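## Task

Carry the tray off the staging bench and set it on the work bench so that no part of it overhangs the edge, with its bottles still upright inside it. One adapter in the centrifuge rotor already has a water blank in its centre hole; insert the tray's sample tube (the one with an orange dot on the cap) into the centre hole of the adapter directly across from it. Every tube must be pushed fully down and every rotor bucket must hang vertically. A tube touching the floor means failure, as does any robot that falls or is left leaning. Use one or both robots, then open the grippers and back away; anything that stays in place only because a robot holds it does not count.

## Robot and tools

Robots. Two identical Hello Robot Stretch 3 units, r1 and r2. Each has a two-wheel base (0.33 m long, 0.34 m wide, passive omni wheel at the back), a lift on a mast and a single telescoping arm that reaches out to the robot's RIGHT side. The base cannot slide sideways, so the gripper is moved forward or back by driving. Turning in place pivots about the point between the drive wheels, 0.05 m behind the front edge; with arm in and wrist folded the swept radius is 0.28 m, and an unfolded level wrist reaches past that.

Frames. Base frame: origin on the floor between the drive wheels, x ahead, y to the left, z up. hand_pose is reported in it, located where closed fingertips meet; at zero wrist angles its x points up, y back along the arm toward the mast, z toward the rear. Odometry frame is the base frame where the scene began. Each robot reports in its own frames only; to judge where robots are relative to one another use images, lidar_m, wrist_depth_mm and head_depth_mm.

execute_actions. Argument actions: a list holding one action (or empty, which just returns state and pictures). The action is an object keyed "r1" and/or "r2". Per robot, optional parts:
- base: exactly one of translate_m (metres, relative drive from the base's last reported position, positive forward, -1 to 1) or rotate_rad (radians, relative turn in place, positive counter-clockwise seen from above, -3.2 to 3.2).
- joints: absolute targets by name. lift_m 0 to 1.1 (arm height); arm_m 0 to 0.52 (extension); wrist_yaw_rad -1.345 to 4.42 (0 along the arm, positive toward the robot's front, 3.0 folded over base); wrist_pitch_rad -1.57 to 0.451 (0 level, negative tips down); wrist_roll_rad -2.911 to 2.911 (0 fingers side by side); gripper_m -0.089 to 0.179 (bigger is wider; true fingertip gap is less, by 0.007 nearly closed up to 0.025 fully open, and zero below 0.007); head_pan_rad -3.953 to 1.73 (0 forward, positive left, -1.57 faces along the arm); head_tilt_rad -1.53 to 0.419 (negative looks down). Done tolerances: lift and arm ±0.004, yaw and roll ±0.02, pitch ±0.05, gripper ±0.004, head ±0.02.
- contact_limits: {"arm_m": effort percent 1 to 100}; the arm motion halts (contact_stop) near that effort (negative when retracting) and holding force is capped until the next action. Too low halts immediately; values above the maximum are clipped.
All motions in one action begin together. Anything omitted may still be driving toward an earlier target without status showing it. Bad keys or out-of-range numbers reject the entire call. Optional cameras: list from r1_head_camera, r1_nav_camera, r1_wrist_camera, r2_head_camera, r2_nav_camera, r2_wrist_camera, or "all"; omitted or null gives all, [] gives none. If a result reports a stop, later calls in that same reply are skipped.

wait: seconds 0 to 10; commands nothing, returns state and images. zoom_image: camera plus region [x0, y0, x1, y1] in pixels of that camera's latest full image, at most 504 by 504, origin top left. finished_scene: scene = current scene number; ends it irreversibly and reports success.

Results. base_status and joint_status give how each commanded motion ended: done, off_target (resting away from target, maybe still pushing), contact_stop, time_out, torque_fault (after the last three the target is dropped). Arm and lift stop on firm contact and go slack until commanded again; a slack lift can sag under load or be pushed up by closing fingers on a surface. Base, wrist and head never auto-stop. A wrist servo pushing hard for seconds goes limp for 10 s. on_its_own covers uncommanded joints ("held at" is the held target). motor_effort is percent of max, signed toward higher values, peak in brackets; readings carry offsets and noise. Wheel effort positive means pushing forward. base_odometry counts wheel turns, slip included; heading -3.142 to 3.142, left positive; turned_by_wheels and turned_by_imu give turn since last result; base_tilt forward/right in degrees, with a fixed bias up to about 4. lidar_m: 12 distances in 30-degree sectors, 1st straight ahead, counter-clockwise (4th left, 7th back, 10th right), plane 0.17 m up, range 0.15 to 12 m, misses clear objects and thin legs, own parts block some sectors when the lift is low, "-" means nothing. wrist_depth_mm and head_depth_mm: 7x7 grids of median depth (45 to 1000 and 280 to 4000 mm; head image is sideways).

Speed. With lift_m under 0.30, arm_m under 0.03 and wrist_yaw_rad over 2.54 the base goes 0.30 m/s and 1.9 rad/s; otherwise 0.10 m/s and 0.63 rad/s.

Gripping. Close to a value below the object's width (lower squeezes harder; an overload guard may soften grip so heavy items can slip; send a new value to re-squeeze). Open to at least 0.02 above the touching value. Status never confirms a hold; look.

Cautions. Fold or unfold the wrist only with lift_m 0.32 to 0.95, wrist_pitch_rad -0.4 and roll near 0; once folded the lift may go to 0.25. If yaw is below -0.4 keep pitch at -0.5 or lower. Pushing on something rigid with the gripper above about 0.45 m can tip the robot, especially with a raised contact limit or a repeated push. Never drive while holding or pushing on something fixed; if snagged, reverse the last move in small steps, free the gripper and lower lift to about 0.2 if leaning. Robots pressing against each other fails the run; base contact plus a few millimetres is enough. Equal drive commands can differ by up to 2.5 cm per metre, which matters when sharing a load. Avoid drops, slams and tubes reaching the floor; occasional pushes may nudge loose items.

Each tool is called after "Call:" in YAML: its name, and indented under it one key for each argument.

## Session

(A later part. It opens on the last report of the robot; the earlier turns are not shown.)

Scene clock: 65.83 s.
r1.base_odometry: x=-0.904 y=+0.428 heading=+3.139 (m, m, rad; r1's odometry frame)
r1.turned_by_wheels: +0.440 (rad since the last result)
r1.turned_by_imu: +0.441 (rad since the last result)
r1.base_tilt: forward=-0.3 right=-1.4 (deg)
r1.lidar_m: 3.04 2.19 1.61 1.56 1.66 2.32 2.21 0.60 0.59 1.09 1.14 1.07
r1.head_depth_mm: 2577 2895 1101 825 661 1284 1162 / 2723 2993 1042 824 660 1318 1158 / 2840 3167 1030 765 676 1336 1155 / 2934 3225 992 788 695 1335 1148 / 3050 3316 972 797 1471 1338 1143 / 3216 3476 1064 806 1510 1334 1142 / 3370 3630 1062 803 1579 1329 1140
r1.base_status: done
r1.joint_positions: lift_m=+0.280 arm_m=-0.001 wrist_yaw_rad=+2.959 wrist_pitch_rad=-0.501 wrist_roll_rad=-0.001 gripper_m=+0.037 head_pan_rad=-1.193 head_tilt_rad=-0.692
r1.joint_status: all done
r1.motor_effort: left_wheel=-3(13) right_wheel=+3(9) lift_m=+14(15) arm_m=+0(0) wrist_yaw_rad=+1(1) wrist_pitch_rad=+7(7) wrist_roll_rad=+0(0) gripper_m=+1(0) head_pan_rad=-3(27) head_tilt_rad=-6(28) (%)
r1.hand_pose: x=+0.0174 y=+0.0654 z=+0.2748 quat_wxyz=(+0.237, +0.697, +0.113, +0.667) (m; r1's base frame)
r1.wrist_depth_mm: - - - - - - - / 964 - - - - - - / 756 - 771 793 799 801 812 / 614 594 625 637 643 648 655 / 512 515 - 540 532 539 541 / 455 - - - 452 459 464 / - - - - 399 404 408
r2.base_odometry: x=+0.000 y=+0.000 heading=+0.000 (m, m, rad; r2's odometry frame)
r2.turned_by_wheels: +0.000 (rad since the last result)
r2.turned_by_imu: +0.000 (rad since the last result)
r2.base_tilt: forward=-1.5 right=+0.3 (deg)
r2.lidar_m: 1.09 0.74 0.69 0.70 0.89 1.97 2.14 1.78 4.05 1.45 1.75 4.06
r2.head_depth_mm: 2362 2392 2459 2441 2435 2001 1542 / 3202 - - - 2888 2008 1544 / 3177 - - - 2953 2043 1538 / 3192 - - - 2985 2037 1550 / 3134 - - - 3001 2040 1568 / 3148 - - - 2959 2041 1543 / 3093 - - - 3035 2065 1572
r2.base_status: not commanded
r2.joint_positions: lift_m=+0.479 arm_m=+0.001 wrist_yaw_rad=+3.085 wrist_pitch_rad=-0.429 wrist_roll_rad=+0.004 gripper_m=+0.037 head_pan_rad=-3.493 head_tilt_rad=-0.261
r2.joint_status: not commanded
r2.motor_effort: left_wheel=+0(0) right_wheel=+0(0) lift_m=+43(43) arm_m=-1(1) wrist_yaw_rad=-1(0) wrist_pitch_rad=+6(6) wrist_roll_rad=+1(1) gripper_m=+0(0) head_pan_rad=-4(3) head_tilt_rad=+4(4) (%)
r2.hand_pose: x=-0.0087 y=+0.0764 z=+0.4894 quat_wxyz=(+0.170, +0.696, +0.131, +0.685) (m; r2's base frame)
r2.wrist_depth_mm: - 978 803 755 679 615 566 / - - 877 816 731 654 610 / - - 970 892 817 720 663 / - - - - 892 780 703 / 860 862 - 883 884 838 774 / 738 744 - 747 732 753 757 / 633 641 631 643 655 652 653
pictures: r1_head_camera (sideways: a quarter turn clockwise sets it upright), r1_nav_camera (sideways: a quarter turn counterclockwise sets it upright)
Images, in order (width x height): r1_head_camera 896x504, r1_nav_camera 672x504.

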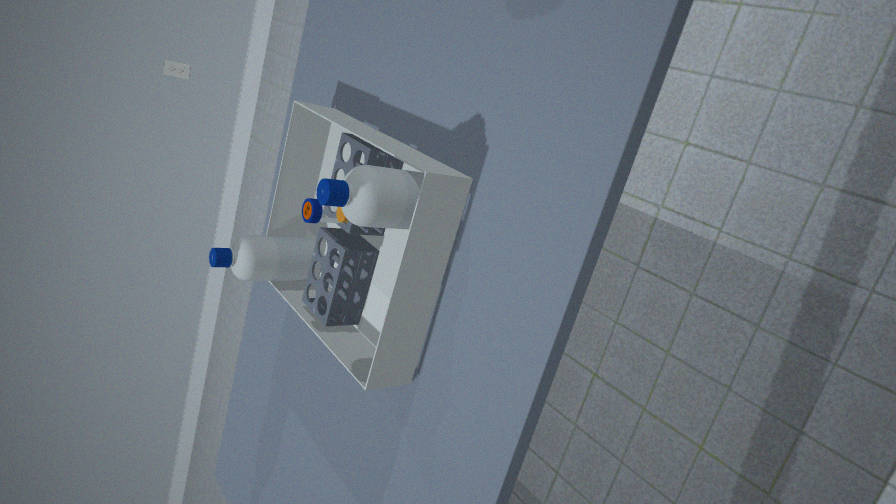

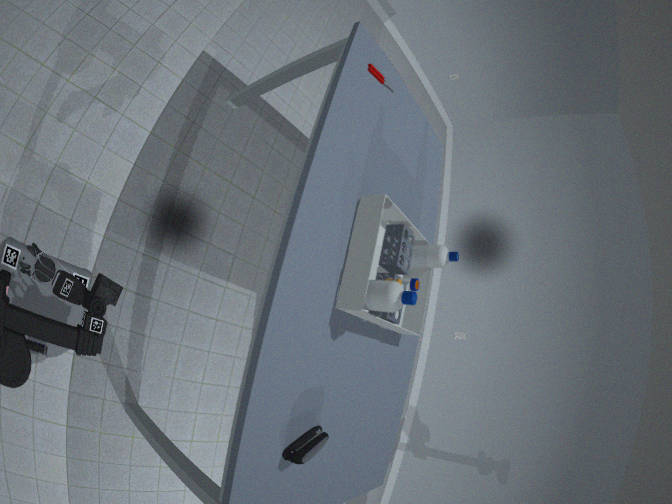

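Call:
execute_actions:
  actions:
    - {"r1":{"base":{"translate_m":0.3},"joints":{"lift_m":0.94,"wrist_pitch_rad":-0.4}}}
  cameras: []

Call:
execute_actions:
  actions:
    - {"r1":{"joints":{"wrist_yaw_rad":0.0,"head_pan_rad":-1.57,"head_tilt_rad":-0.6}}}
  cameras: []

Call:
execute_actions:
  actions:
    - {"r1":{"joints":{"lift_m":1.09,"wrist_pitch_rad":-1.2,"gripper_m":0.09}}}
  cameras: ["r1_head_camera","r1_wrist_camera"]

Scene clock: 88.30 s.
r1.base_odometry: x=-1.204 y=+0.428 heading=+3.139 (m, m, rad; r1's odometry frame)
r1.turned_by_wheels: +0.000 (rad since the last result)
r1.turned_by_imu: +0.003 (rad since the last result)
r1.base_tilt: forward=-0.3 right=-1.4 (deg)
r1.lidar_m: 2.76 2.17 1.62 1.56 1.63 2.31 2.51 0.83 1.13 1.09 1.14 0.81
r1.head_depth_mm: 2624 2880 996 821 680 - - / 2695 3036 952 760 697 - - / 2827 3159 1081 791 693 - 1153 / 2937 3247 1077 817 713 1345 1148 / 3060 3453 1073 814 1468 1337 1146 / 3244 3529 1068 806 1501 1335 1145 / 3368 3551 1056 804 1577 1292 1142
r1.base_status: done
r1.joint_positions: lift_m=+0.940 arm_m=-0.001 wrist_yaw_rad=+2.959 wrist_pitch_rad=-0.421 wrist_roll_rad=-0.001 gripper_m=+0.037 head_pan_rad=-1.193 head_tilt_rad=-0.692
r1.joint_status: all done
r1.motor_effort: left_wheel=-3(13) right_wheel=+3(9) lift_m=+22(23) arm_m=+0(0) wrist_yaw_rad=+0(0) wrist_pitch_rad=+11(11) wrist_roll_rad=+0(0) gripper_m=+0(1) head_pan_rad=-2(2) head_tilt_rad=-5(4) (%)
r1.hand_pose: x=+0.0193 y=+0.0761 z=+0.9518 quat_wxyz=(+0.210, +0.701, +0.084, +0.676) (m; r1's base frame)
r1.wrist_depth_mm: - - - - - - - / - - - - - - - / - - - - - - - / - - - - - - - / - - - - - - - / - - - - - - - / - - - - - - -
r2.base_odometry: x=+0.000 y=+0.000 heading=+0.000 (m, m, rad; r2's odometry frame)
r2.turned_by_wheels: +0.000 (rad since the last result)
r2.turned_by_imu: +0.000 (rad since the last result)
r2.base_tilt: forward=-1.5 right=+0.3 (deg)
r2.lidar_m: 1.10 0.74 0.69 0.70 0.89 1.96 2.15 1.79 4.06 1.45 1.74 4.05
r2.head_depth_mm: 2433 2421 2408 2470 2430 1989 1546 / 3145 - - - 2862 2006 1549 / 3233 - - - 2888 2017 1550 / 3126 - - - 2926 2042 1546 / 3145 - - - 2980 2047 1543 / 3101 - - - 3029 2052 1556 / 3090 - - - 3042 2063 1566
r2.base_status: not commanded
r2.joint_positions: lift_m=+0.479 arm_m=+0.001 wrist_yaw_rad=+3.085 wrist_pitch_rad=-0.429 wrist_roll_rad=+0.004 gripper_m=+0.037 head_pan_rad=-3.493 head_tilt_rad=-0.261
r2.joint_status: not commanded
r2.motor_effort: left_wheel=+0(0) right_wheel=+0(0) lift_m=+43(43) arm_m=-1(1) wrist_yaw_rad=+0(1) wrist_pitch_rad=+6(6) wrist_roll_rad=+1(0) gripper_m=+0(0) head_pan_rad=-4(3) head_tilt_rad=+4(4) (%)
r2.hand_pose: x=-0.0087 y=+0.0764 z=+0.4894 quat_wxyz=(+0.170, +0.696, +0.131, +0.685) (m; r2's base frame)
r2.wrist_depth_mm: - 965 811 752 662 617 569 / - - 871 818 726 662 608 / - - 985 890 803 710 650 / - - - 981 874 788 708 / 859 878 - 897 884 840 764 / 722 732 - 760 720 757 761 / 625 633 653 638 651 658 663
pictures: none
No camera images: the call's "cameras" was empty. Leave "cameras" out to get every camera's image.

Scene clock: 90.80 s.
r1.base_odometry: x=-1.204 y=+0.428 heading=+3.139 (m, m, rad; r1's odometry frame)
r1.turned_by_wheels: +0.000 (rad since the last result)
r1.turned_by_imu: +0.001 (rad since the last result)
r1.base_tilt: forward=-0.2 right=-1.4 (deg)
r1.lidar_m: 2.76 2.18 1.62 1.56 1.63 2.32 2.51 0.83 1.13 1.09 1.15 0.81
r1.head_depth_mm: 2656 2964 3186 927 769 - - / 2641 2969 3193 886 739 - - / 2692 3025 3140 752 - - - / 2673 3004 3118 879 766 - 1192 / 2679 3007 1148 878 708 1336 1184 / 2690 3011 3104 907 705 1330 1190 / 2696 2996 3078 905 703 1331 1181
r1.base_status: not commanded
r1.joint_positions: lift_m=+0.940 arm_m=-0.001 wrist_yaw_rad=+0.002 wrist_pitch_rad=-0.421 wrist_roll_rad=-0.001 gripper_m=+0.037 head_pan_rad=-1.563 head_tilt_rad=-0.606
r1.joint_status: all done
r1.motor_effort: left_wheel=-4(3) right_wheel=+3(3) lift_m=+22(22) arm_m=+0(0) wrist_yaw_rad=-2(0) wrist_pitch_rad=+10(11) wrist_roll_rad=+0(0) gripper_m=+0(0) head_pan_rad=-3(23) head_tilt_rad=+3(11) (%)
r1.hand_pose: x=-0.0210 y=-0.3683 z=+0.9518 quat_wxyz=(+0.692, +0.149, -0.691, -0.147) (m; r1's base frame)
r1.wrist_depth_mm: - - - - - - - / - 947 899 800 - - - / 667 674 620 607 628 714 736 / 509 514 463 463 492 541 554 / 418 422 438 434 440 443 450 / 352 357 349 363 363 369 374 / 324 327 330 330 337 336 339
r2.base_odometry: x=+0.000 y=+0.000 heading=+0.000 (m, m, rad; r2's odometry frame)
r2.turned_by_wheels: +0.000 (rad since the last result)
r2.turned_by_imu: +0.000 (rad since the last result)
r2.base_tilt: forward=-1.5 right=+0.2 (deg)
r2.lidar_m: 1.10 0.74 0.69 0.70 0.89 1.97 2.15 1.79 4.06 1.45 1.74 4.05
r2.head_depth_mm: 2399 2412 2448 2449 2439 1989 1536 / 3085 - - - 2941 1989 1544 / 3210 - - - 2852 2011 1543 / 3161 - - - 2961 2051 1558 / 3127 - - - 2974 2036 1548 / 3123 - - - 2977 2045 1561 / 3069 - - - 2993 2066 1562
r2.base_status: not commanded
r2.joint_positions: lift_m=+0.479 arm_m=+0.001 wrist_yaw_rad=+3.085 wrist_pitch_rad=-0.429 wrist_roll_rad=+0.004 gripper_m=+0.037 head_pan_rad=-3.493 head_tilt_rad=-0.261
r2.joint_status: not commanded
r2.motor_effort: left_wheel=+0(0) right_wheel=+0(1) lift_m=+44(44) arm_m=-1(1) wrist_yaw_rad=+0(1) wrist_pitch_rad=+6(6) wrist_roll_rad=+0(0) gripper_m=+0(0) head_pan_rad=-3(3) head_tilt_rad=+3(4) (%)
r2.hand_pose: x=-0.0087 y=+0.0764 z=+0.4894 quat_wxyz=(+0.170, +0.696, +0.131, +0.685) (m; r2's base frame)
r2.wrist_depth_mm: - 993 805 752 682 621 562 / - - 873 816 735 675 610 / - - 961 898 800 721 658 / - - - 982 877 786 703 / 856 851 - 875 884 830 772 / 730 735 - 739 727 763 762 / 631 633 645 655 647 652 656
pictures: none
No camera images: the call's "cameras" was empty. Leave "cameras" out to get every camera's image.

Scene clock: 93.00 s.
r1.base_odometry: x=-1.204 y=+0.428 heading=+3.139 (m, m, rad; r1's odometry frame)
r1.turned_by_wheels: +0.000 (rad since the last result)
r1.turned_by_imu: +0.001 (rad since the last result)
r1.base_tilt: forward=-0.2 right=-1.4 (deg)
r1.lidar_m: 2.76 2.17 1.62 1.55 1.63 2.31 2.51 0.83 1.13 1.09 1.14 0.81
r1.head_depth_mm: - - - - - - 1177 / - - - - - - 1136 / - - - - - - 1131 / 2664 2978 3150 899 709 - 1159 / 2690 3015 1149 879 707 964 1187 / 2689 2991 3122 911 704 1330 1187 / 2708 3018 3077 903 702 1324 1181
r1.base_status: not commanded
r1.joint_positions: lift_m=+1.090 arm_m=-0.001 wrist_yaw_rad=+0.002 wrist_pitch_rad=-1.200 wrist_roll_rad=-0.001 gripper_m=+0.090 head_pan_rad=-1.563 head_tilt_rad=-0.606
r1.joint_status: all done
r1.motor_effort: left_wheel=-3(4) right_wheel=+3(3) lift_m=+22(23) arm_m=+0(0) wrist_yaw_rad=-2(2) wrist_pitch_rad=+0(10) wrist_roll_rad=+0(1) gripper_m=+1(81) head_pan_rad=-3(3) head_tilt_rad=+3(3) (%)
r1.hand_pose: x=-0.0215 y=-0.2148 z=+0.9809 quat_wxyz=(+0.584, +0.400, -0.583, -0.399) (m; r1's base frame)
r1.wrist_depth_mm: 418 419 427 434 437 439 451 / - 430 431 426 432 435 437 / - - - - - - 918 / - - - - - - - / - - - - - - - / - - - - - - - / - - - - - - -
r2.base_odometry: x=+0.000 y=+0.000 heading=+0.000 (m, m, rad; r2's odometry frame)
r2.turned_by_wheels: +0.000 (rad since the last result)
r2.turned_by_imu: +0.000 (rad since the last result)
r2.base_tilt: forward=-1.4 right=+0.3 (deg)
r2.lidar_m: 1.10 0.74 0.69 0.70 0.90 1.97 2.14 1.79 4.06 1.45 1.75 4.05
r2.head_depth_mm: 2393 2413 2457 2439 2471 1989 1537 / 3164 - - - 2899 1993 1536 / 3222 - - - 2862 2019 1545 / 3234 - - - 2954 2040 1547 / 3083 - - - 2962 2056 1560 / 3096 - - - 2999 2049 1567 / 3102 - - - 3009 2055 1569
r2.base_status: not commanded
r2.joint_positions: lift_m=+0.479 arm_m=+0.001 wrist_yaw_rad=+3.085 wrist_pitch_rad=-0.429 wrist_roll_rad=+0.004 gripper_m=+0.037 head_pan_rad=-3.493 head_tilt_rad=-0.261
r2.joint_status: not commanded
r2.motor_effort: left_wheel=+0(0) right_wheel=+0(0) lift_m=+43(43) arm_m=-1(1) wrist_yaw_rad=+1(1) wrist_pitch_rad=+6(6) wrist_roll_rad=+0(0) gripper_m=+0(0) head_pan_rad=-3(3) head_tilt_rad=+4(3) (%)
r2.hand_pose: x=-0.0087 y=+0.0764 z=+0.4894 quat_wxyz=(+0.170, +0.696, +0.131, +0.685) (m; r2's base frame)
r2.wrist_depth_mm: - 972 811 734 674 619 567 / - - 875 804 728 663 604 / - - 971 893 802 716 649 / - - - 983 892 781 714 / 858 854 - 878 889 853 752 / 727 742 - 740 711 758 756 / 634 633 636 641 650 657 654
pictures: r1_head_camera (sideways: a quarter turn clockwise sets it upright), r1_wrist_camera
Images, in order (width x height): r1_head_camera 896x504, r1_wrist_camera 644x364.

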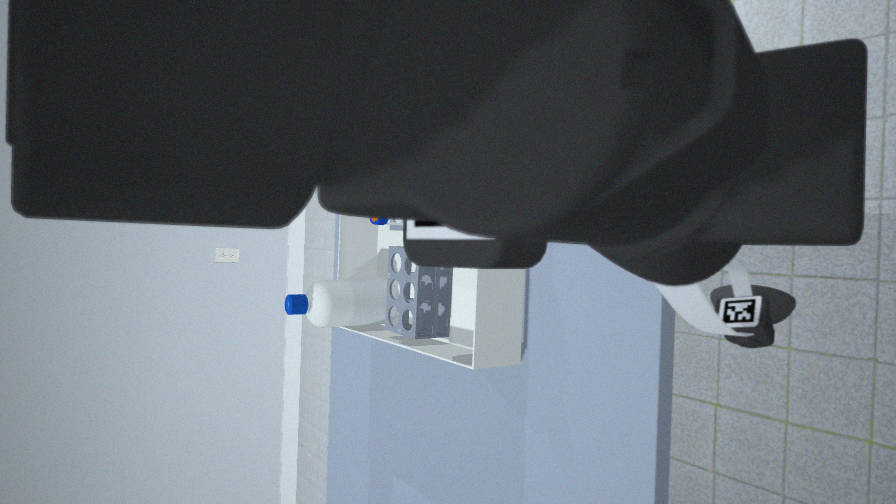

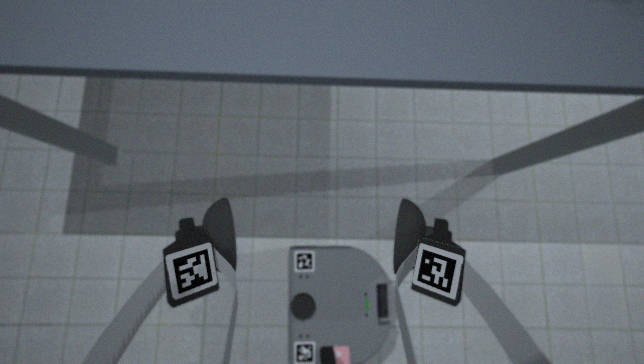

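Call:
execute_actions:
  actions:
    - {"r1":{"joints":{"arm_m":0.35,"wrist_pitch_rad":-0.9,"gripper_m":0.07}}}
  cameras: ["r1_head_camera","r1_wrist_camera"]

Scene clock: 102.60 s.
r1.base_odometry: x=-1.204 y=+0.428 heading=+3.139 (m, m, rad; r1's odometry frame)
r1.turned_by_wheels: +0.000 (rad since the last result)
r1.turned_by_imu: +0.002 (rad since the last result)
r1.base_tilt: forward=-0.2 right=-1.3 (deg)
r1.lidar_m: 2.76 2.17 1.62 1.56 1.63 2.30 2.50 0.83 1.13 1.10 1.15 0.82
r1.head_depth_mm: - 2943 3169 933 716 1320 1201 / 2703 3040 3170 887 714 1347 1199 / - 3070 3191 751 712 1341 1192 / 2679 3000 1228 879 711 1337 1192 / 2703 3007 1146 876 706 1334 1189 / 2693 3004 3086 905 705 1336 1180 / 2736 3015 3087 904 701 1329 1183
r1.base_status: not commanded
r1.joint_positions: lift_m=+1.090 arm_m=+0.350 wrist_yaw_rad=+0.001 wrist_pitch_rad=-0.914 wrist_roll_rad=-0.001 gripper_m=+0.070 head_pan_rad=-1.563 head_tilt_rad=-0.606
r1.joint_status: all done
r1.motor_effort: left_wheel=-3(4) right_wheel=+3(3) lift_m=+22(22) arm_m=+3(5) wrist_yaw_rad=+0(2) wrist_pitch_rad=+7(8) wrist_roll_rad=-1(0) gripper_m=+1(70) head_pan_rad=-2(3) head_tilt_rad=+3(2) (%)
r1.hand_pose: x=-0.0215 y=-0.6320 z=+1.0109 quat_wxyz=(+0.635, +0.312, -0.634, -0.312) (m; r1's base frame)
r1.wrist_depth_mm: 579 589 414 607 621 622 638 / 524 535 490 533 544 563 573 / 486 485 433 444 448 513 522 / 446 448 436 445 438 472 479 / 412 415 419 419 264 434 440 / 384 385 383 389 360 403 407 / 361 361 366 370 373 378 381
r2.base_odometry: x=+0.000 y=+0.000 heading=+0.000 (m, m, rad; r2's odometry frame)
r2.turned_by_wheels: +0.000 (rad since the last result)
r2.turned_by_imu: +0.000 (rad since the last result)
r2.base_tilt: forward=-1.5 right=+0.3 (deg)
r2.lidar_m: 1.10 0.74 0.69 0.70 0.89 1.97 2.15 1.79 4.06 1.45 1.75 4.05
r2.head_depth_mm: 2382 2421 2447 2473 2436 2028 1538 / 3152 - - - 2910 2013 1541 / 3160 - - - 2907 2031 1536 / 3179 - - - 2944 2012 1557 / 3164 - - - 2956 2032 1570 / 3157 - - - 2981 2057 1569 / 3017 - - - 3005 2084 1581
r2.base_status: not commanded
r2.joint_positions: lift_m=+0.479 arm_m=+0.001 wrist_yaw_rad=+3.085 wrist_pitch_rad=-0.429 wrist_roll_rad=+0.004 gripper_m=+0.037 head_pan_rad=-3.493 head_tilt_rad=-0.261
r2.joint_status: not commanded
r2.motor_effort: left_wheel=-1(1) right_wheel=+0(0) lift_m=+43(43) arm_m=-1(1) wrist_yaw_rad=+0(1) wrist_pitch_rad=+6(6) wrist_roll_rad=+0(0) gripper_m=+0(0) head_pan_rad=-3(3) head_tilt_rad=+3(3) (%)
r2.hand_pose: x=-0.0087 y=+0.0764 z=+0.4894 quat_wxyz=(+0.170, +0.696, +0.131, +0.685) (m; r2's base frame)
r2.wrist_depth_mm: - 975 805 735 674 615 565 / - - 861 822 733 665 607 / - - 970 896 809 724 653 / - - - - 866 792 707 / 864 872 - 883 888 827 773 / 729 733 - 747 713 753 770 / 626 640 631 647 650 659 666
pictures: r1_head_camera (sideways: a quarter turn clockwise sets it upright), r1_wrist_camera
Images, in order (width x height): r1_head_camera 896x504, r1_wrist_camera 644x364.

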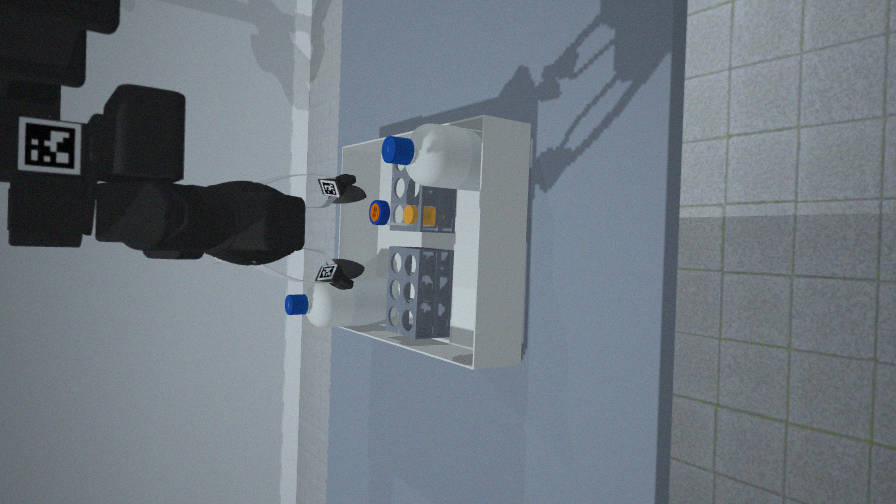

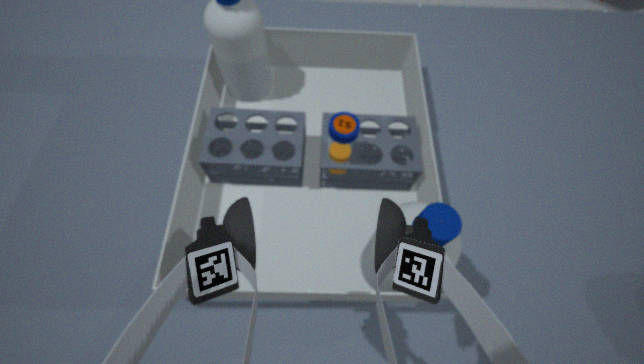

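Call:
execute_actions:
  actions:
    - {"r1":{"base":{"translate_m":-0.025},"joints":{"arm_m":0.46,"wrist_pitch_rad":-1.2,"gripper_m":0.07}}}
  cameras: ["r1_head_camera","r1_wrist_camera"]

Scene clock: 113.20 s.
r1.base_odometry: x=-1.179 y=+0.428 heading=+3.139 (m, m, rad; r1's odometry frame)
r1.turned_by_wheels: +0.000 (rad since the last result)
r1.turned_by_imu: +0.001 (rad since the last result)
r1.base_tilt: forward=-0.2 right=-1.3 (deg)
r1.lidar_m: 2.79 2.17 1.63 1.56 1.63 2.31 2.48 0.81 1.13 1.09 1.14 0.83
r1.head_depth_mm: - 2978 3172 928 719 1317 1202 / 2730 3018 3164 923 714 1349 1192 / - 2972 3147 732 713 1345 1188 / 2710 2928 3151 880 709 1340 1193 / 2695 3002 1148 877 705 1336 1182 / 2687 3011 3113 870 705 1333 1179 / 2674 3018 3060 904 703 1327 1180
r1.base_status: done
r1.joint_positions: lift_m=+1.090 arm_m=+0.460 wrist_yaw_rad=+0.001 wrist_pitch_rad=-1.200 wrist_roll_rad=-0.001 gripper_m=+0.070 head_pan_rad=-1.563 head_tilt_rad=-0.606
r1.joint_status: all done
r1.motor_effort: left_wheel=-3(7) right_wheel=+3(4) lift_m=+22(22) arm_m=+4(3) wrist_yaw_rad=-1(1) wrist_pitch_rad=+0(7) wrist_roll_rad=-1(0) gripper_m=+1(0) head_pan_rad=-3(2) head_tilt_rad=+2(3) (%)
r1.hand_pose: x=-0.0216 y=-0.6750 z=+0.9809 quat_wxyz=(+0.584, +0.400, -0.583, -0.399) (m; r1's base frame)
r1.wrist_depth_mm: 416 413 417 428 435 441 445 / 404 404 347 382 405 426 431 / 390 377 371 370 352 415 419 / 382 380 387 393 394 405 410 / 374 371 380 381 251 394 396 / 363 363 368 374 372 385 389 / 356 357 362 366 367 371 379
r2.base_odometry: x=+0.000 y=+0.000 heading=+0.000 (m, m, rad; r2's odometry frame)
r2.turned_by_wheels: +0.000 (rad since the last result)
r2.turned_by_imu: +0.000 (rad since the last result)
r2.base_tilt: forward=-1.5 right=+0.3 (deg)
r2.lidar_m: 1.10 0.74 0.69 0.70 0.89 1.97 2.14 1.79 4.06 1.46 1.75 4.06
r2.head_depth_mm: 2403 2422 2457 2470 2443 2011 1537 / 3147 - - - 2845 1998 1547 / 3204 - - - 2964 2007 1549 / 3196 - - - 2954 2044 1542 / 3087 - - - 2941 2037 1548 / 3077 - - - 3000 2053 1559 / 3061 - - - 3006 2067 1585
r2.base_status: not commanded
r2.joint_positions: lift_m=+0.479 arm_m=+0.001 wrist_yaw_rad=+3.085 wrist_pitch_rad=-0.429 wrist_roll_rad=+0.004 gripper_m=+0.037 head_pan_rad=-3.493 head_tilt_rad=-0.261
r2.joint_status: not commanded
r2.motor_effort: left_wheel=+0(1) right_wheel=+1(0) lift_m=+43(43) arm_m=-1(1) wrist_yaw_rad=+0(0) wrist_pitch_rad=+6(6) wrist_roll_rad=+1(1) gripper_m=+0(0) head_pan_rad=-3(3) head_tilt_rad=+3(4) (%)
r2.hand_pose: x=-0.0087 y=+0.0764 z=+0.4894 quat_wxyz=(+0.170, +0.696, +0.131, +0.685) (m; r2's base frame)
r2.wrist_depth_mm: - 976 824 751 674 615 566 / - - 884 814 712 663 610 / - - 986 890 796 726 653 / - - - 978 878 785 709 / 853 855 - 875 873 824 767 / 731 738 - 728 708 758 765 / 634 634 639 642 645 660 660
pictures: r1_head_camera (sideways: a quarter turn clockwise sets it upright), r1_wrist_camera
Images, in order (width x height): r1_head_camera 896x504, r1_wrist_camera 644x364.

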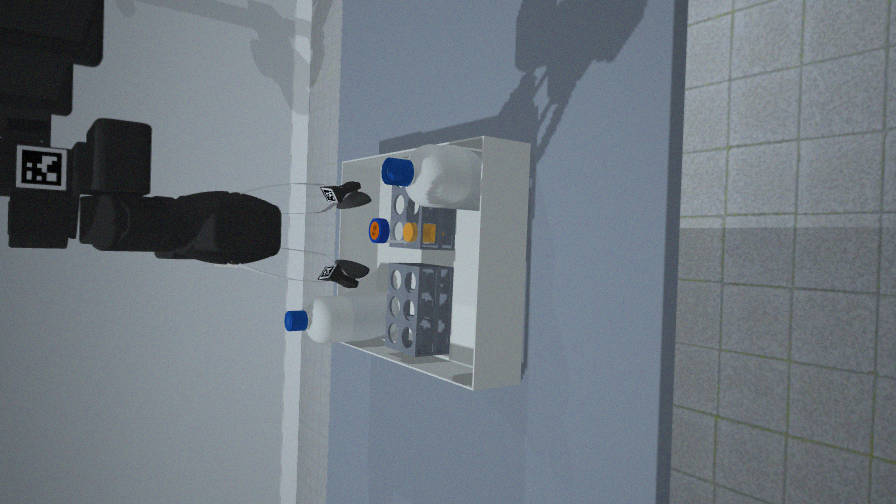

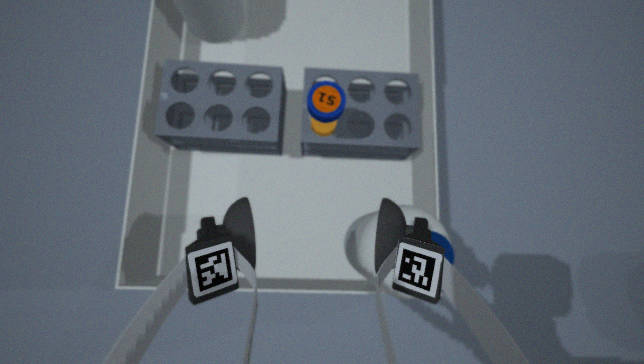

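Call:
execute_actions:
  actions:
    - {"r1":{"base":{"translate_m":-0.01},"joints":{"arm_m":0.515,"wrist_pitch_rad":-0.8,"lift_m":1.04}}}
  cameras: ["r1_head_camera","r1_wrist_camera"]

Scene clock: 127.70 s.
r1.base_odometry: x=-1.169 y=+0.428 heading=+3.139 (m, m, rad; r1's odometry frame)
r1.turned_by_wheels: +0.000 (rad since the last result)
r1.turned_by_imu: +0.001 (rad since the last result)
r1.base_tilt: forward=-0.2 right=-1.3 (deg)
r1.lidar_m: 2.80 2.17 1.62 1.56 1.63 2.31 2.47 0.80 1.12 1.09 1.14 0.84
r1.head_depth_mm: 2639 - 3113 927 717 1319 1201 / 2587 3038 3172 923 715 1352 1195 / 2586 3086 3198 736 712 1340 1186 / 2615 2945 1224 882 711 1331 1191 / 2700 3042 1083 897 706 1335 1188 / 2690 3033 3103 889 704 1336 1188 / 2704 2995 3053 904 702 1330 1183
r1.base_status: done
r1.joint_positions: lift_m=+1.040 arm_m=+0.515 wrist_yaw_rad=+0.001 wrist_pitch_rad=-0.816 wrist_roll_rad=-0.001 gripper_m=+0.070 head_pan_rad=-1.563 head_tilt_rad=-0.606
r1.joint_status: all done
r1.motor_effort: left_wheel=-3(9) right_wheel=+3(6) lift_m=+14(18) arm_m=+3(4) wrist_yaw_rad=-1(1) wrist_pitch_rad=+8(7) wrist_roll_rad=+0(0) gripper_m=+0(0) head_pan_rad=-3(2) head_tilt_rad=+3(3) (%)
r1.hand_pose: x=-0.0215 y=-0.8176 z=+0.9758 quat_wxyz=(+0.650, +0.281, -0.648, -0.281) (m; r1's base frame)
r1.wrist_depth_mm: - - - - - - - / 528 528 537 - - - - / 464 285 391 484 489 500 502 / 418 405 395 427 432 443 450 / 384 371 386 391 395 403 410 / 351 302 316 309 297 371 372 / 325 274 316 276 288 338 342
r2.base_odometry: x=+0.000 y=+0.000 heading=+0.000 (m, m, rad; r2's odometry frame)
r2.turned_by_wheels: +0.000 (rad since the last result)
r2.turned_by_imu: +0.000 (rad since the last result)
r2.base_tilt: forward=-1.5 right=+0.2 (deg)
r2.lidar_m: 1.10 0.74 0.69 0.70 0.89 1.97 2.15 1.79 4.05 1.46 1.75 4.06
r2.head_depth_mm: 2374 2421 2429 2480 2434 1995 1530 / 3203 - - - 2893 2015 1545 / 3206 - - - 2870 2022 1537 / 3122 - - - 2940 2022 1555 / 3140 - - - 2930 2029 1555 / 3094 - - - 2980 2057 1557 / 3139 - - - 2997 2055 1565
r2.base_status: not commanded
r2.joint_positions: lift_m=+0.479 arm_m=+0.001 wrist_yaw_rad=+3.085 wrist_pitch_rad=-0.429 wrist_roll_rad=+0.004 gripper_m=+0.037 head_pan_rad=-3.493 head_tilt_rad=-0.261
r2.joint_status: not commanded
r2.motor_effort: left_wheel=+0(0) right_wheel=+0(0) lift_m=+43(43) arm_m=-1(1) wrist_yaw_rad=+0(0) wrist_pitch_rad=+6(6) wrist_roll_rad=+1(1) gripper_m=+0(0) head_pan_rad=-3(4) head_tilt_rad=+4(3) (%)
r2.hand_pose: x=-0.0087 y=+0.0764 z=+0.4894 quat_wxyz=(+0.170, +0.696, +0.131, +0.685) (m; r2's base frame)
r2.wrist_depth_mm: - 987 800 744 674 617 567 / - - 866 804 734 656 611 / - - 980 906 802 722 654 / - - - 989 873 777 697 / 868 872 - 882 900 824 759 / 723 730 - 744 723 760 764 / 629 636 632 636 657 648 669
pictures: r1_head_camera (sideways: a quarter turn clockwise sets it upright), r1_wrist_camera
Images, in order (width x height): r1_head_camera 896x504, r1_wrist_camera 644x364.

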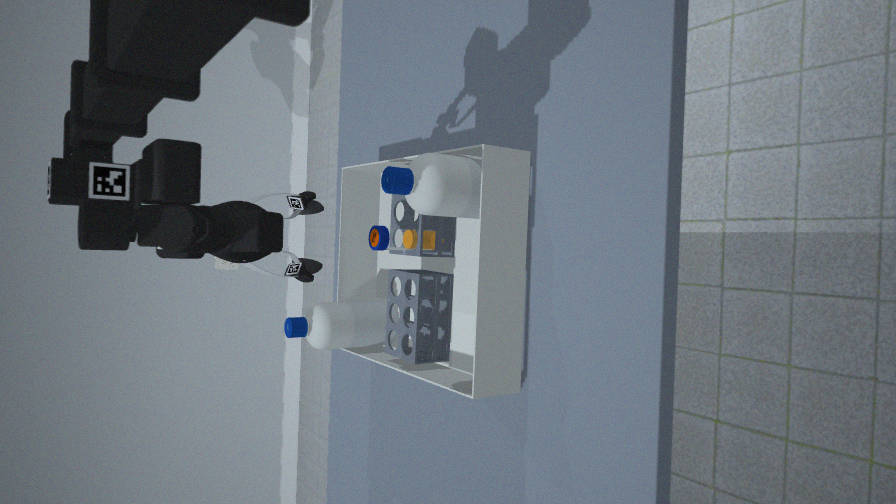

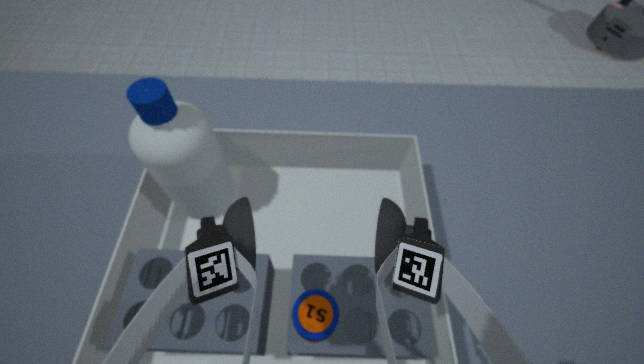

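Call:
execute_actions:
  actions:
    - {"r1":{"joints":{"lift_m":0.97}}}
  cameras: ["r1_head_camera","r1_wrist_camera"]

Scene clock: 134.43 s.
r1.base_odometry: x=-1.169 y=+0.428 heading=+3.139 (m, m, rad; r1's odometry frame)
r1.turned_by_wheels: +0.000 (rad since the last result)
r1.turned_by_imu: +0.001 (rad since the last result)
r1.base_tilt: forward=-0.2 right=-1.3 (deg)
r1.lidar_m: 2.79 2.18 1.62 1.56 1.63 2.31 2.47 0.80 1.12 1.09 1.15 0.85
r1.head_depth_mm: 2633 2921 - 855 717 1321 1197 / 2638 2861 2956 926 714 1353 1193 / 2697 - 2163 735 713 1337 1199 / 2670 2960 1084 882 711 1340 1191 / 2681 2964 1080 897 708 1338 1188 / 2689 2993 3090 889 703 1334 1185 / 2698 2970 3074 900 702 1325 1184
r1.base_status: not commanded
r1.joint_positions: lift_m=+0.970 arm_m=+0.515 wrist_yaw_rad=+0.001 wrist_pitch_rad=-0.816 wrist_roll_rad=-0.001 gripper_m=+0.070 head_pan_rad=-1.563 head_tilt_rad=-0.606
r1.joint_status: all done
r1.motor_effort: left_wheel=-3(3) right_wheel=+2(2) lift_m=+15(15) arm_m=+3(4) wrist_yaw_rad=+0(0) wrist_pitch_rad=+8(8) wrist_roll_rad=+0(0) gripper_m=+0(1) head_pan_rad=-2(3) head_tilt_rad=+2(3) (%)
r1.hand_pose: x=-0.0215 y=-0.8177 z=+0.9059 quat_wxyz=(+0.650, +0.281, -0.648, -0.280) (m; r1's base frame)
r1.wrist_depth_mm: 473 233 - - - - - / 424 223 435 439 444 457 458 / 375 256 358 370 357 403 406 / 339 305 337 348 337 359 363 / 298 266 315 302 279 323 329 / 227 230 255 172 246 298 299 / 215 215 255 212 222 274 278
r2.base_odometry: x=+0.000 y=+0.000 heading=+0.000 (m, m, rad; r2's odometry frame)
r2.turned_by_wheels: +0.000 (rad since the last result)
r2.turned_by_imu: +0.000 (rad since the last result)
r2.base_tilt: forward=-1.5 right=+0.2 (deg)
r2.lidar_m: 1.10 0.74 0.69 0.70 0.89 1.96 2.14 1.79 4.07 1.45 1.75 4.06
r2.head_depth_mm: 2367 2435 2434 2447 2465 2008 1517 / 3176 - - - 2967 2002 1541 / 3205 - - - 2898 2013 1540 / 3178 - - - 2918 2010 1554 / 3146 - - - 2983 2047 1554 / 3097 - - - 3014 2060 1568 / 3073 - - - 2987 2061 1577
r2.base_status: not commanded
r2.joint_positions: lift_m=+0.479 arm_m=+0.001 wrist_yaw_rad=+3.085 wrist_pitch_rad=-0.429 wrist_roll_rad=+0.004 gripper_m=+0.037 head_pan_rad=-3.493 head_tilt_rad=-0.261
r2.joint_status: not commanded
r2.motor_effort: left_wheel=+0(0) right_wheel=+0(0) lift_m=+43(43) arm_m=-1(1) wrist_yaw_rad=+0(0) wrist_pitch_rad=+6(6) wrist_roll_rad=+0(0) gripper_m=+0(0) head_pan_rad=-4(4) head_tilt_rad=+3(3) (%)
r2.hand_pose: x=-0.0087 y=+0.0764 z=+0.4894 quat_wxyz=(+0.170, +0.696, +0.131, +0.685) (m; r2's base frame)
r2.wrist_depth_mm: - 966 808 743 676 621 574 / - - 882 813 732 669 608 / - - 984 896 807 714 658 / - - - 996 885 777 706 / 860 859 - 870 894 834 762 / 727 731 - 747 718 763 752 / 631 630 631 642 658 645 668
pictures: r1_head_camera (sideways: a quarter turn clockwise sets it upright), r1_wrist_camera
Images, in order (width x height): r1_head_camera 896x504, r1_wrist_camera 644x364.

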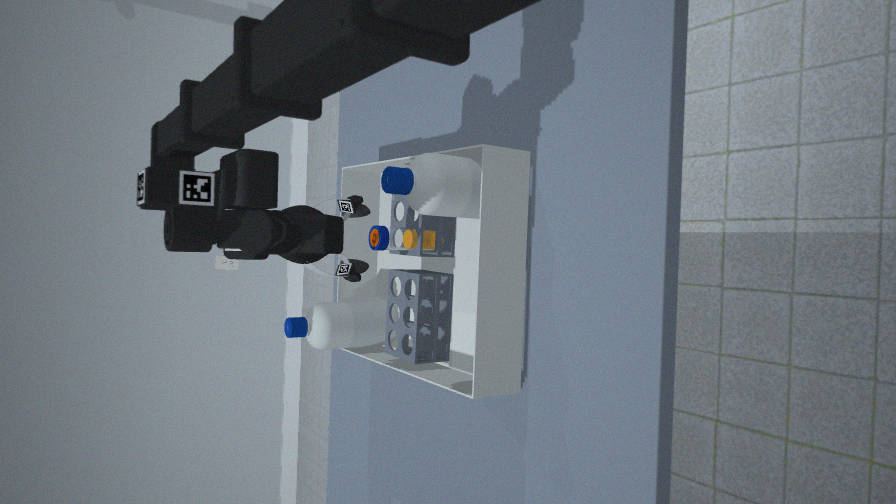

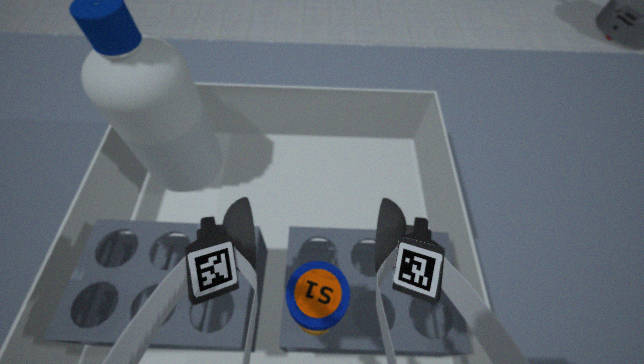

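Call:
execute_actions:
  actions:
    - {"r1":{"joints":{"lift_m":0.92,"arm_m":0.497}}}
  cameras: ["r1_head_camera","r1_wrist_camera"]

Scene clock: 139.57 s.
r1.base_odometry: x=-1.169 y=+0.428 heading=+3.139 (m, m, rad; r1's odometry frame)
r1.turned_by_wheels: +0.000 (rad since the last result)
r1.turned_by_imu: +0.001 (rad since the last result)
r1.base_tilt: forward=-0.2 right=-1.4 (deg)
r1.lidar_m: 2.79 2.17 1.63 1.56 1.62 2.31 2.47 0.80 1.13 1.09 1.14 0.84
r1.head_depth_mm: 2665 2956 3220 - - 1316 1198 / 2639 2945 - 885 713 1347 1196 / 2676 2929 1136 734 710 1341 1198 / 2697 2967 3124 880 710 1342 1187 / 2691 2994 1087 898 705 1328 1186 / 2686 3020 3094 892 703 1335 1184 / 2697 3024 3062 900 702 1325 1183
r1.base_status: not commanded
r1.joint_positions: lift_m=+0.920 arm_m=+0.497 wrist_yaw_rad=+0.001 wrist_pitch_rad=-0.816 wrist_roll_rad=-0.001 gripper_m=+0.070 head_pan_rad=-1.563 head_tilt_rad=-0.606
r1.joint_status: all done
r1.motor_effort: left_wheel=-3(3) right_wheel=+3(3) lift_m=+15(17) arm_m=-3(2) wrist_yaw_rad=-1(1) wrist_pitch_rad=+8(8) wrist_roll_rad=+0(0) gripper_m=+0(0) head_pan_rad=-2(3) head_tilt_rad=+4(2) (%)
r1.hand_pose: x=-0.0215 y=-0.8004 z=+0.8559 quat_wxyz=(+0.650, +0.281, -0.648, -0.280) (m; r1's base frame)
r1.wrist_depth_mm: 376 202 412 420 426 432 439 / 346 230 317 327 314 377 383 / 250 279 310 321 316 328 336 / 216 217 280 243 245 288 301 / 195 195 247 133 222 206 274 / 182 183 210 176 178 189 250 / 213 216 218 218 220 177 229
r2.base_odometry: x=+0.000 y=+0.000 heading=+0.000 (m, m, rad; r2's odometry frame)
r2.turned_by_wheels: +0.000 (rad since the last result)
r2.turned_by_imu: +0.000 (rad since the last result)
r2.base_tilt: forward=-1.5 right=+0.3 (deg)
r2.lidar_m: 1.10 0.74 0.69 0.70 0.89 1.97 2.15 1.79 4.05 1.46 1.75 4.05
r2.head_depth_mm: 2412 2430 2446 2469 2440 1981 1537 / 3130 - - - 2871 2003 1528 / 3262 - - - 2922 2014 1546 / 3188 - - - 2929 2042 1556 / 3098 - - - 2986 2038 1558 / 3145 - - - 3015 2060 1565 / 3088 - - - 2980 2050 1562
r2.base_status: not commanded
r2.joint_positions: lift_m=+0.479 arm_m=+0.001 wrist_yaw_rad=+3.085 wrist_pitch_rad=-0.429 wrist_roll_rad=+0.004 gripper_m=+0.037 head_pan_rad=-3.493 head_tilt_rad=-0.261
r2.joint_status: not commanded
r2.motor_effort: left_wheel=+0(0) right_wheel=+0(0) lift_m=+43(43) arm_m=-1(1) wrist_yaw_rad=+1(1) wrist_pitch_rad=+6(6) wrist_roll_rad=+0(0) gripper_m=+0(0) head_pan_rad=-3(3) head_tilt_rad=+4(3) (%)
r2.hand_pose: x=-0.0087 y=+0.0764 z=+0.4894 quat_wxyz=(+0.170, +0.696, +0.131, +0.685) (m; r2's base frame)
r2.wrist_depth_mm: - 971 810 741 664 623 573 / - - 880 827 728 670 607 / - - 981 892 800 719 647 / - - - 980 875 796 701 / 867 870 - 909 904 826 766 / 718 727 - 743 723 749 756 / 628 637 635 646 653 646 655
pictures: r1_head_camera (sideways: a quarter turn clockwise sets it upright), r1_wrist_camera
Images, in order (width x height): r1_head_camera 896x504, r1_wrist_camera 644x364.

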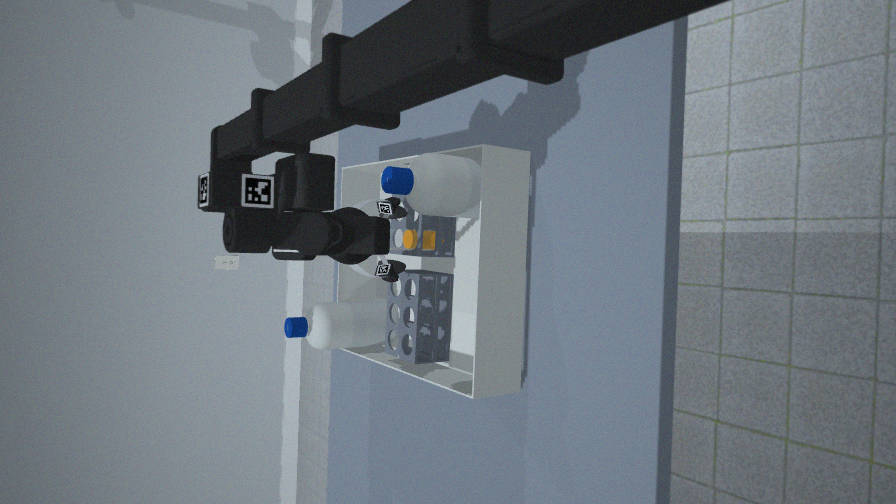

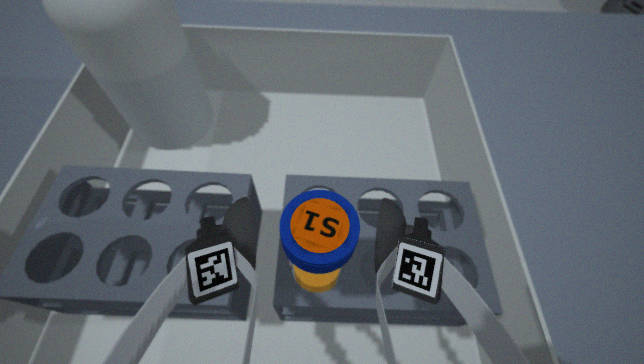

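Looks between the pads. Close.

Call:
execute_actions:
  actions:
    - {"r1":{"joints":{"gripper_m":0.015}}}
  cameras: ["r1_wrist_camera"]

Call:
execute_actions:
  actions:
    - {"r1":{"joints":{"lift_m":1.09}}}
  cameras: ["r1_head_camera","r1_wrist_camera"]

Scene clock: 146.13 s.
r1.base_odometry: x=-1.169 y=+0.428 heading=+3.139 (m, m, rad; r1's odometry frame)
r1.turned_by_wheels: +0.000 (rad since the last result)
r1.turned_by_imu: +0.001 (rad since the last result)
r1.base_tilt: forward=-0.2 right=-1.4 (deg)
r1.lidar_m: 2.80 2.18 1.62 1.56 1.63 2.31 2.47 0.80 1.12 1.09 1.14 0.84
r1.head_depth_mm: 2661 2968 3193 - - 1317 1200 / 2651 2918 - 886 712 1344 1199 / 2644 2932 1137 734 711 1340 1193 / 2671 2933 3088 878 709 1333 1190 / 2704 3004 1086 896 706 1330 1186 / 2698 2984 3115 886 704 1330 1187 / 2703 3009 3085 903 701 1325 1173
r1.base_status: not commanded
r1.joint_positions: lift_m=+0.920 arm_m=+0.497 wrist_yaw_rad=+0.001 wrist_pitch_rad=-0.816 wrist_roll_rad=-0.001 gripper_m=+0.015 head_pan_rad=-1.563 head_tilt_rad=-0.606
r1.joint_status: all done
r1.motor_effort: left_wheel=-3(3) right_wheel=+3(3) lift_m=+14(15) arm_m=-3(3) wrist_yaw_rad=-1(1) wrist_pitch_rad=+8(8) wrist_roll_rad=+0(0) gripper_m=-7(81) head_pan_rad=-2(3) head_tilt_rad=+3(3) (%)
r1.hand_pose: x=-0.0215 y=-0.8004 z=+0.8559 quat_wxyz=(+0.650, +0.281, -0.648, -0.280) (m; r1's base frame)
r1.wrist_depth_mm: 375 203 411 417 426 431 441 / 343 232 318 327 314 377 382 / 251 276 309 320 318 327 336 / 216 216 279 246 244 288 303 / 195 196 202 128 205 206 274 / 187 183 231 174 218 186 249 / 212 217 218 218 218 189 231
r2.base_odometry: x=+0.000 y=+0.000 heading=+0.000 (m, m, rad; r2's odometry frame)
r2.turned_by_wheels: +0.000 (rad since the last result)
r2.turned_by_imu: +0.000 (rad since the last result)
r2.base_tilt: forward=-1.5 right=+0.3 (deg)
r2.lidar_m: 1.10 0.74 0.69 0.70 0.90 1.97 2.15 1.79 4.07 1.45 1.75 4.05
r2.head_depth_mm: 2412 2458 2453 2437 2441 1997 1536 / 3071 - - - 2877 2013 1530 / 3215 - - - 2921 2039 1553 / 3195 - - - 2906 2023 1541 / 3144 - - - 2955 2015 1552 / 3135 - - - 2965 2063 1571 / 3116 - - - 3007 2082 1568
r2.base_status: not commanded
r2.joint_positions: lift_m=+0.479 arm_m=+0.001 wrist_yaw_rad=+3.085 wrist_pitch_rad=-0.429 wrist_roll_rad=+0.004 gripper_m=+0.037 head_pan_rad=-3.493 head_tilt_rad=-0.261
r2.joint_status: not commanded
r2.motor_effort: left_wheel=+0(0) right_wheel=+0(0) lift_m=+43(43) arm_m=-1(1) wrist_yaw_rad=+1(0) wrist_pitch_rad=+6(6) wrist_roll_rad=+1(0) gripper_m=+0(0) head_pan_rad=-3(4) head_tilt_rad=+4(4) (%)
r2.hand_pose: x=-0.0087 y=+0.0764 z=+0.4894 quat_wxyz=(+0.170, +0.696, +0.131, +0.685) (m; r2's base frame)
r2.wrist_depth_mm: - 991 806 741 679 616 570 / - - 879 819 738 673 612 / - - 970 900 807 716 645 / - - - 974 877 793 699 / 866 857 - 875 890 846 767 / 722 743 - 755 728 754 768 / 631 627 641 642 646 646 652
pictures: r1_wrist_camera
Images, in order (width x height): r1_wrist_camera 644x364.

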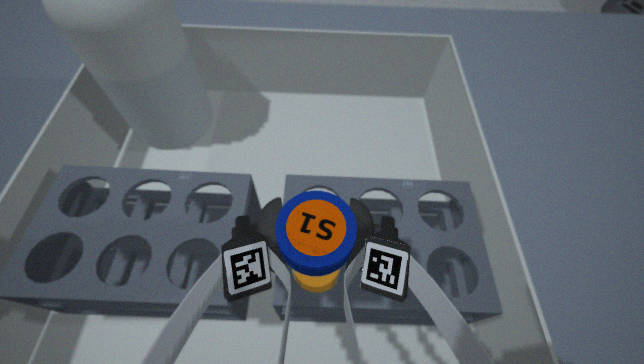

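Scene clock: 148.50 s.
r1.base_odometry: x=-1.169 y=+0.428 heading=+3.139 (m, m, rad; r1's odometry frame)
r1.turned_by_wheels: +0.000 (rad since the last result)
r1.turned_by_imu: +0.001 (rad since the last result)
r1.base_tilt: forward=-0.1 right=-1.4 (deg)
r1.lidar_m: 2.80 2.17 1.62 1.56 1.63 2.32 2.47 0.80 1.12 1.09 1.15 0.84
r1.head_depth_mm: 2768 2981 3207 929 717 1323 1200 / 2742 2984 3148 926 717 1349 1196 / - 3037 3146 735 712 1344 1188 / 2674 2977 1219 897 709 1347 1184 / 2639 2993 1083 899 705 1335 1191 / 2717 3018 3098 887 704 1333 1183 / 2714 3016 3102 904 702 1332 1180
r1.base_status: not commanded
r1.joint_positions: lift_m=+1.090 arm_m=+0.497 wrist_yaw_rad=+0.001 wrist_pitch_rad=-0.816 wrist_roll_rad=-0.001 gripper_m=+0.015 head_pan_rad=-1.563 head_tilt_rad=-0.606
r1.joint_status: all done
r1.motor_effort: left_wheel=-3(3) right_wheel=+3(3) lift_m=+22(22) arm_m=-3(3) wrist_yaw_rad=-1(0) wrist_pitch_rad=+8(8) wrist_roll_rad=+0(0) gripper_m=-8(6) head_pan_rad=-3(3) head_tilt_rad=+2(3) (%)
r1.hand_pose: x=-0.0215 y=-0.8004 z=+1.0254 quat_wxyz=(+0.650, +0.281, -0.648, -0.280) (m; r1's base frame)
r1.wrist_depth_mm: - - - - - - - / - - - - - - - / 533 524 544 552 560 567 575 / 479 475 397 483 491 507 509 / 436 430 444 129 450 458 466 / 399 387 345 266 414 421 425 / 366 338 363 364 362 385 391
r2.base_odometry: x=+0.000 y=+0.000 heading=+0.000 (m, m, rad; r2's odometry frame)
r2.turned_by_wheels: +0.000 (rad since the last result)
r2.turned_by_imu: +0.000 (rad since the last result)
r2.base_tilt: forward=-1.5 right=+0.2 (deg)
r2.lidar_m: 1.10 0.74 0.69 0.70 0.90 1.97 2.15 1.79 4.05 1.45 1.75 4.06
r2.head_depth_mm: 2415 2439 2410 2489 2428 1998 1533 / 3142 - - - 2875 2005 1527 / 3158 - - - 2918 2014 1546 / 3148 - - - 2907 2039 1547 / 3166 - - - 2950 2054 1549 / 3136 - - - 2949 2030 1565 / 3090 - - - 3021 2079 1573
r2.base_status: not commanded
r2.joint_positions: lift_m=+0.479 arm_m=+0.001 wrist_yaw_rad=+3.085 wrist_pitch_rad=-0.429 wrist_roll_rad=+0.004 gripper_m=+0.037 head_pan_rad=-3.493 head_tilt_rad=-0.261
r2.joint_status: not commanded
r2.motor_effort: left_wheel=+0(0) right_wheel=+0(0) lift_m=+43(43) arm_m=-1(1) wrist_yaw_rad=+0(0) wrist_pitch_rad=+6(7) wrist_roll_rad=+0(0) gripper_m=+0(0) head_pan_rad=-3(4) head_tilt_rad=+4(4) (%)
r2.hand_pose: x=-0.0087 y=+0.0764 z=+0.4894 quat_wxyz=(+0.170, +0.696, +0.131, +0.685) (m; r2's base frame)
r2.wrist_depth_mm: - 951 795 744 674 615 574 / - - 877 807 738 672 609 / - - 992 906 802 727 646 / - - - 989 884 779 703 / 867 849 - 873 867 828 757 / 722 746 - 752 725 749 760 / 632 635 630 652 642 653 653
pictures: r1_head_camera (sideways: a quarter turn clockwise sets it upright), r1_wrist_camera
Images, in order (width x height): r1_head_camera 896x504, r1_wrist_camera 644x364.

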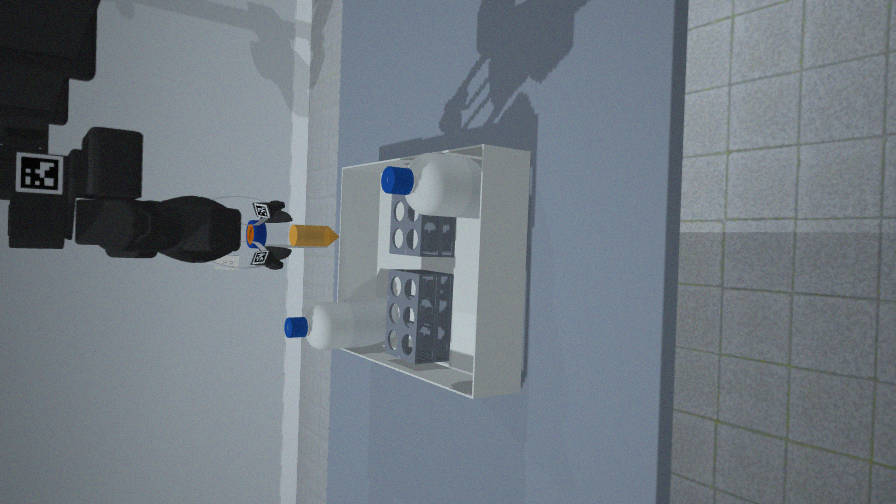

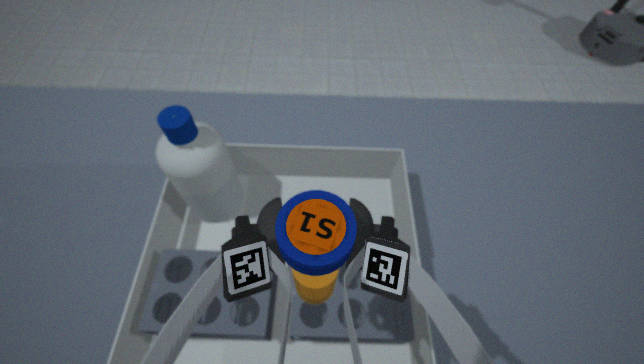

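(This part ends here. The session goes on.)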